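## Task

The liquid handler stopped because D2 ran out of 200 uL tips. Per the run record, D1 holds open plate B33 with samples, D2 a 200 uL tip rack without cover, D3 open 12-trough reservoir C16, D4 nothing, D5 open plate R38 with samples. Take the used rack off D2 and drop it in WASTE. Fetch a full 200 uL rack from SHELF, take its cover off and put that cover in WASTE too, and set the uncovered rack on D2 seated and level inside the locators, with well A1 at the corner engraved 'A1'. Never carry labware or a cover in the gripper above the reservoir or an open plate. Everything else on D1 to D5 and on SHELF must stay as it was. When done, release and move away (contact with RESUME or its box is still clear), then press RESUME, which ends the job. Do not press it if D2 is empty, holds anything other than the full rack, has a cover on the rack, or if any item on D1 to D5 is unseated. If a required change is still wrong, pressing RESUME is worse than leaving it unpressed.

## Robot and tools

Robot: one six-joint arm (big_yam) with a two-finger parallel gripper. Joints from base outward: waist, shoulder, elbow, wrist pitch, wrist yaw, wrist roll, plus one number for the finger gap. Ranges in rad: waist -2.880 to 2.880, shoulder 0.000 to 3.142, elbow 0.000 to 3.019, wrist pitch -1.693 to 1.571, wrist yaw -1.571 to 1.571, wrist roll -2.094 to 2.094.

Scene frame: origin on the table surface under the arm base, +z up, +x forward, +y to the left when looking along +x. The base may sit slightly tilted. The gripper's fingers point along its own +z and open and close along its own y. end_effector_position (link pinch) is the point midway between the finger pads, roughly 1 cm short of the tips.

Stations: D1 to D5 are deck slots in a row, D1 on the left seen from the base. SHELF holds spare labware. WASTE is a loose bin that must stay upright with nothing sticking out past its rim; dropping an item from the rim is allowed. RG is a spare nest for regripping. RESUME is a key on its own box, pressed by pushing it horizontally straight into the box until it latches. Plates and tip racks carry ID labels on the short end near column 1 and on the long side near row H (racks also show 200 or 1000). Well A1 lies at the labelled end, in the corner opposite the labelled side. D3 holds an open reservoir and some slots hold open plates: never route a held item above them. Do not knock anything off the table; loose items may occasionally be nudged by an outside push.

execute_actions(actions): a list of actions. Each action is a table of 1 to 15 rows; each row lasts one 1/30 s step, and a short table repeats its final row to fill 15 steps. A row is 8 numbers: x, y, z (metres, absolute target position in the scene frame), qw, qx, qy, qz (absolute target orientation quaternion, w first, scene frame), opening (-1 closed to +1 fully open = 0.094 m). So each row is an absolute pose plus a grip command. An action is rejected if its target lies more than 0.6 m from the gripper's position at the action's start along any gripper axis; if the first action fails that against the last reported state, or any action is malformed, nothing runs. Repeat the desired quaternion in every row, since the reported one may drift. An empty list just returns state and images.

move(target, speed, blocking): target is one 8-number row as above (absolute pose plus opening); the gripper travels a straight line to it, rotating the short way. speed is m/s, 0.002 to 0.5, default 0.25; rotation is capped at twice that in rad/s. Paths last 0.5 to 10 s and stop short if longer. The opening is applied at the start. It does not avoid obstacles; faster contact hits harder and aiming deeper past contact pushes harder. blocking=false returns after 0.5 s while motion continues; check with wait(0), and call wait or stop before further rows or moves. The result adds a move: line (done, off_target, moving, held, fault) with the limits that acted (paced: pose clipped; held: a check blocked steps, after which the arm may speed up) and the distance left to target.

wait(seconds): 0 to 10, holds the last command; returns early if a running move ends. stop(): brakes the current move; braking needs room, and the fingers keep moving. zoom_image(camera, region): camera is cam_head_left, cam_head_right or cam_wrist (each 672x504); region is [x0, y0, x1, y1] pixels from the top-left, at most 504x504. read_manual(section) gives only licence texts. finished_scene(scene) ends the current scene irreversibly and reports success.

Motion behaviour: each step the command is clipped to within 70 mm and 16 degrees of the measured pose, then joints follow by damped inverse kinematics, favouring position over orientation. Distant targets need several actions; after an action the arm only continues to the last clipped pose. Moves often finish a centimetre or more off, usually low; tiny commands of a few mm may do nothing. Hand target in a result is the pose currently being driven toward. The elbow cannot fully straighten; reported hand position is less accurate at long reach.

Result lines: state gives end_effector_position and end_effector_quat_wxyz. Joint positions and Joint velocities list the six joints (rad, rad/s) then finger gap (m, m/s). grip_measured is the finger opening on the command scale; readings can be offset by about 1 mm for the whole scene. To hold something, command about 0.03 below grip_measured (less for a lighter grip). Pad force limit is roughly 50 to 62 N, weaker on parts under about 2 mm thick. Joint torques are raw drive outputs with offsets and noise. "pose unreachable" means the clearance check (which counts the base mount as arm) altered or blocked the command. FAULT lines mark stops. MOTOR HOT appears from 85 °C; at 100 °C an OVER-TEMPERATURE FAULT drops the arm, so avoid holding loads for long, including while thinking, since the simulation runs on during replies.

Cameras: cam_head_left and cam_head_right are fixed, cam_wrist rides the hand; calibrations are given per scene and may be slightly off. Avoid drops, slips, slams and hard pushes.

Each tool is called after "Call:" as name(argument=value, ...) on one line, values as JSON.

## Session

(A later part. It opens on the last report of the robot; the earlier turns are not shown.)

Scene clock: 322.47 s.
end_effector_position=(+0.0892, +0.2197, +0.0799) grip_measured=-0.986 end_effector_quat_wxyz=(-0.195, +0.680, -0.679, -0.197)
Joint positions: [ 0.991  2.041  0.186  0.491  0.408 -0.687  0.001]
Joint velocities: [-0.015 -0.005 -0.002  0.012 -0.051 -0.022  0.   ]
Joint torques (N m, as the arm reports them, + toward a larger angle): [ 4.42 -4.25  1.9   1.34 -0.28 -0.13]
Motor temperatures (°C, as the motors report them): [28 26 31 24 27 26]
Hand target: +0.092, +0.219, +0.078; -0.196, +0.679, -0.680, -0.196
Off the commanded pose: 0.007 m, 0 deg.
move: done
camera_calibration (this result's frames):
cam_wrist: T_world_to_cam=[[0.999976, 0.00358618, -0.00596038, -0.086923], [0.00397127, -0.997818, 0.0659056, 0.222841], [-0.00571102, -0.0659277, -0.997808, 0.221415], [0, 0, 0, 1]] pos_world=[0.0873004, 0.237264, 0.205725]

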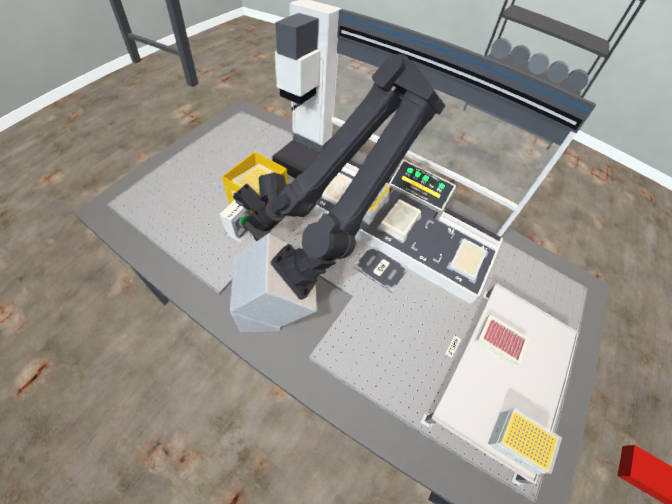

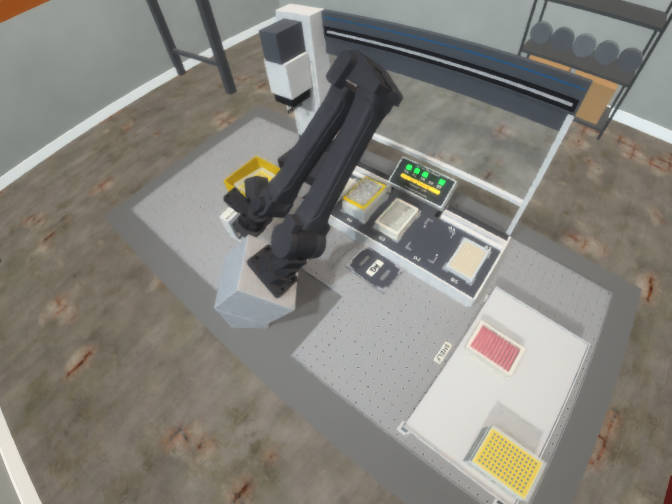

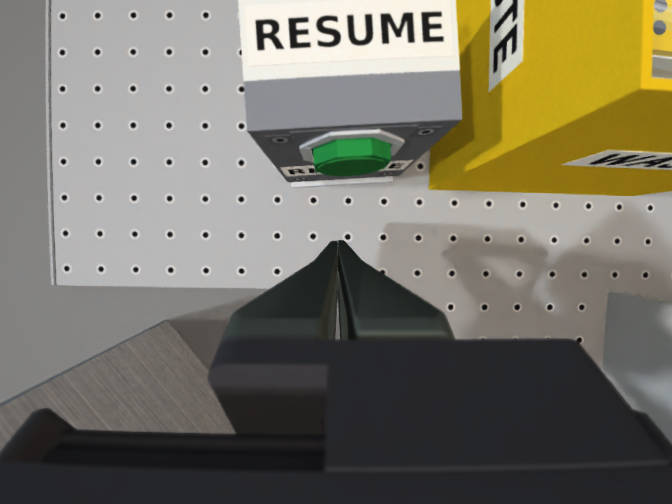

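Call:
move(target=[0.1,0.245,0.096,0.195,-0.68,0.68,0.195,-1], speed=0.1)

Call:
move(target=[0.1,0.28,0.096,0.195,-0.68,0.68,0.195,-1], speed=0.03)

Scene clock: 328.23 s.
end_effector_position=(+0.0959, +0.2375, +0.0905) grip_measured=-0.986 end_effector_quat_wxyz=(-0.189, +0.686, -0.675, -0.193)
Joint positions: [ 1.034  1.993  0.248  0.345  0.421 -0.648  0.001]
Joint velocities: [-0.005 -0.005  0.027 -0.012 -0.037 -0.066 -0.001]
Joint torques (N m, as the arm reports them, + toward a larger angle): [ 6.74 -5.38  4.    0.46 -0.13  0.1 ]
Motor temperatures (°C, as the motors report them): [28 26 30 24 27 26]
Hand target: +0.100, +0.245, +0.095; -0.195, +0.680, -0.680, -0.195
Off the commanded pose: 0.010 m, 1 deg.
move: done
camera_calibration (this result's frames):
cam_wrist: T_world_to_cam=[[0.999832, 0.0178007, -0.00426444, -0.0971671], [0.0180874, -0.996559, 0.0808835, 0.236886], [-0.00280998, -0.0809471, -0.996714, 0.236471], [0, 0, 0, 1]] pos_world=[0.0935307, 0.256943, 0.216119]

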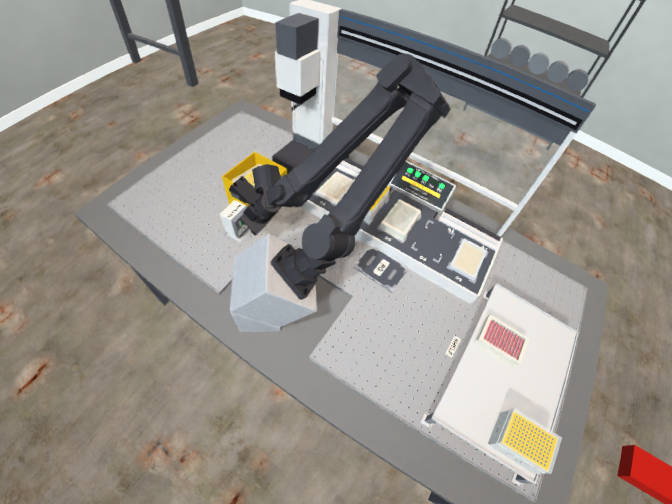

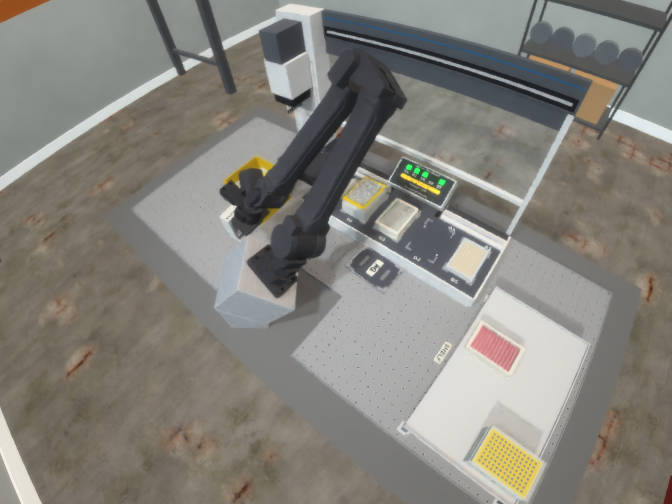

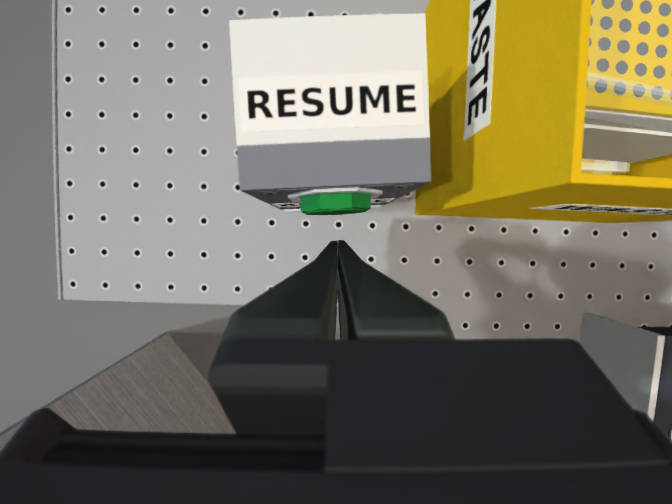

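Scene clock: 329.90 s.
end_effector_position=(+0.0937, +0.2514, +0.0885) grip_measured=-0.986 end_effector_quat_wxyz=(-0.180, +0.689, -0.677, -0.184)
Joint positions: [ 1.064  2.036  0.298  0.299  0.44  -0.605  0.001]
Joint velocities: [ 0.005 -0.005 -0.012 -0.012 -0.007 -0.022  0.   ]
Joint torques (N m, as the arm reports them, + toward a larger angle): [ 7.59 -3.74  6.86  1.01 -0.74  0.1 ]
Motor temperatures (°C, as the motors report them): [28 26 30 24 27 26]
Hand target: +0.101, +0.279, +0.096; -0.195, +0.680, -0.680, -0.195
Off the commanded pose: 0.030 m, 2 deg.
move: off_target
camera_calibration (this result's frames):
cam_wrist: T_world_to_cam=[[0.999799, 0.0193507, -0.00524335, -0.0954979], [0.0198029, -0.993988, 0.10768, 0.247782], [-0.00312815, -0.107762, -0.994172, 0.242097], [0, 0, 0, 1]] pos_world=[0.0913292, 0.274229, 0.213504]

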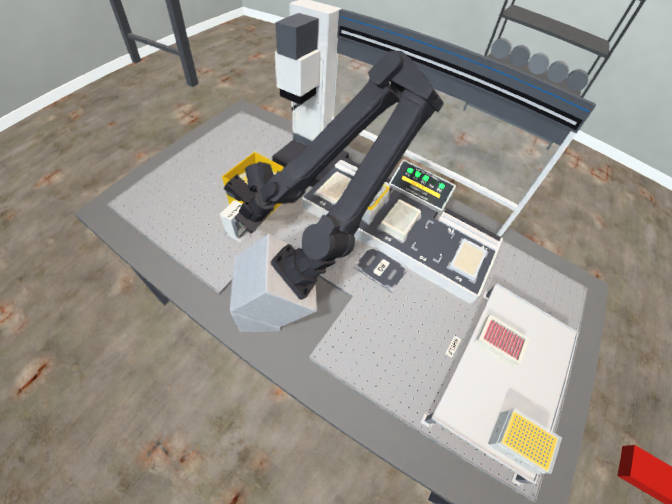

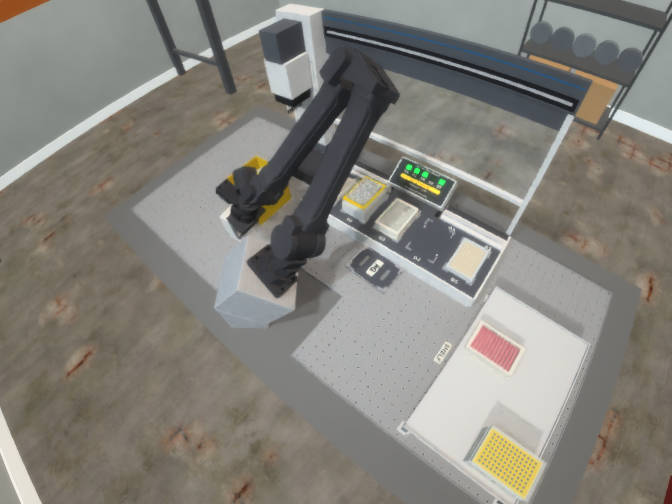

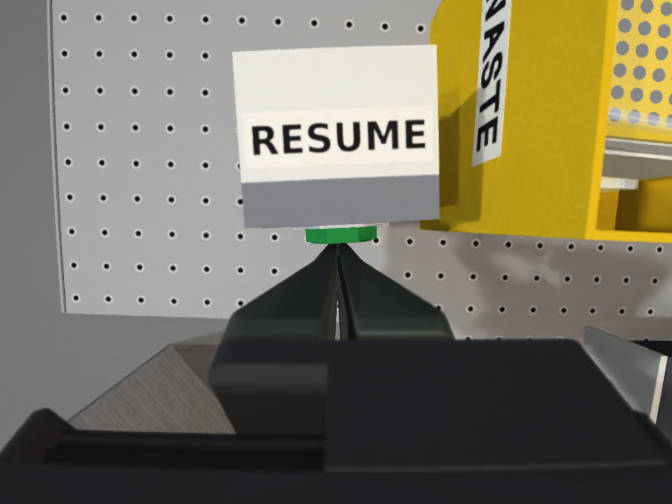

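Call:
execute_actions(actions=[[[0.102,0.283,0.098,0.2,-0.68,0.68,0.2,-1],[0.102,0.286,0.098,0.2,-0.68,0.68,0.2,-1],[0.103,0.289,0.099,0.2,-0.68,0.68,0.2,-1],[0.103,0.292,0.099,0.2,-0.68,0.68,0.2,-1],[0.104,0.295,0.1,0.2,-0.68,0.68,0.2,-1],[0.104,0.298,0.1,0.2,-0.68,0.68,0.2,-1],[0.104,0.301,0.1,0.2,-0.68,0.68,0.2,-1],[0.104,0.304,0.1,0.2,-0.68,0.68,0.2,-1]]])

Scene clock: 336.50 s.
end_effector_position=(+0.0918, +0.2547, +0.0870) grip_measured=-0.986 end_effector_quat_wxyz=(-0.170, +0.695, -0.675, -0.180)
Joint positions: [ 1.072  2.047  0.319  0.261  0.443 -0.595  0.001]
Joint velocities: [-0.015 -0.005 -0.012 -0.022  0.066 -0.081  0.001]
Joint torques (N m, as the arm reports them, + toward a larger angle): [ 8.01 -3.82  8.67  1.25 -1.22  0.1 ]
Motor temperatures (°C, as the motors report them): [28 26 31 24 27 26]
camera_calibration (this result's frames):
cam_wrist: T_world_to_cam=[[0.999421, 0.0324134, -0.010305, -0.0965335], [0.0334612, -0.991328, 0.127078, 0.247652], [-0.00609661, -0.12735, -0.991839, 0.246019], [0, 0, 0, 1]] pos_world=[0.0896908, 0.279964, 0.211545]
The task's run has ended: the event that ends the task has happened. This ends this scene only. If you have not yet called finished_scene for this scene, call it to go on to the next scene.

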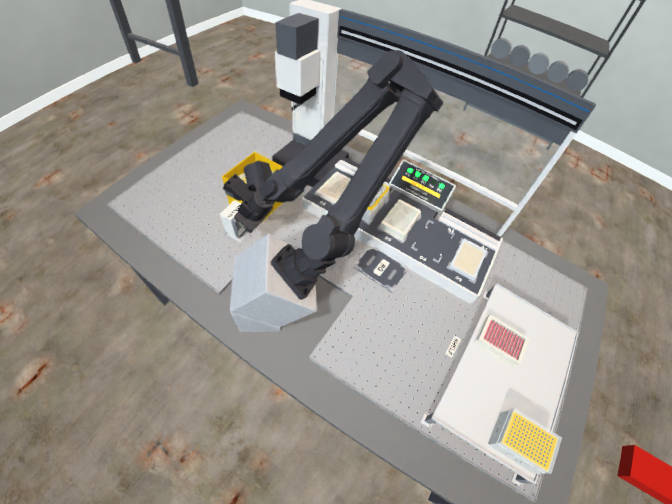

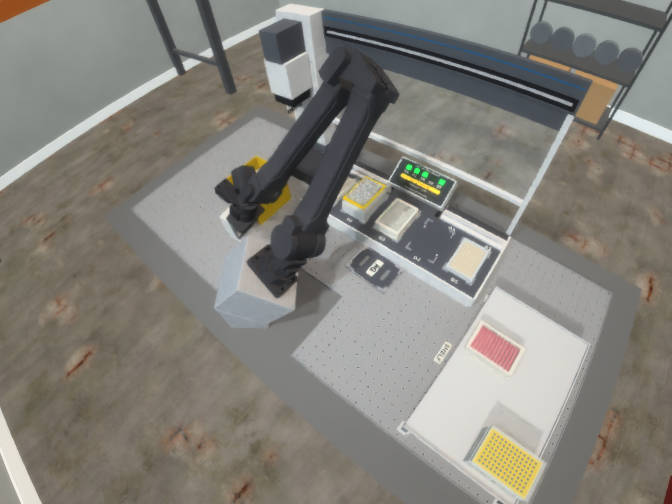

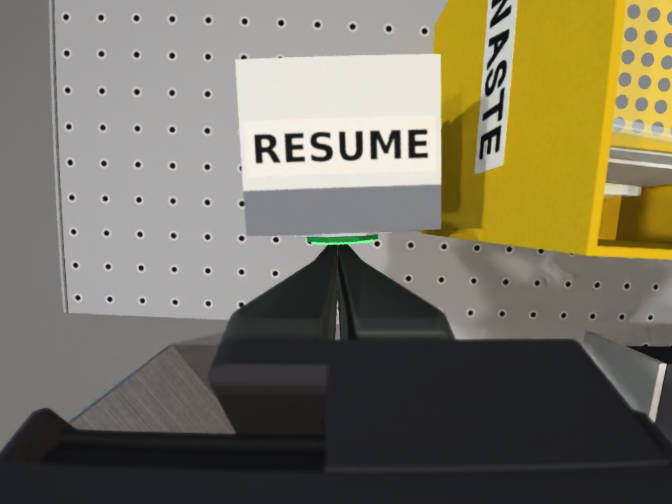

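Call:
finished_scene(scene=1)

The scene is finished: the task was done.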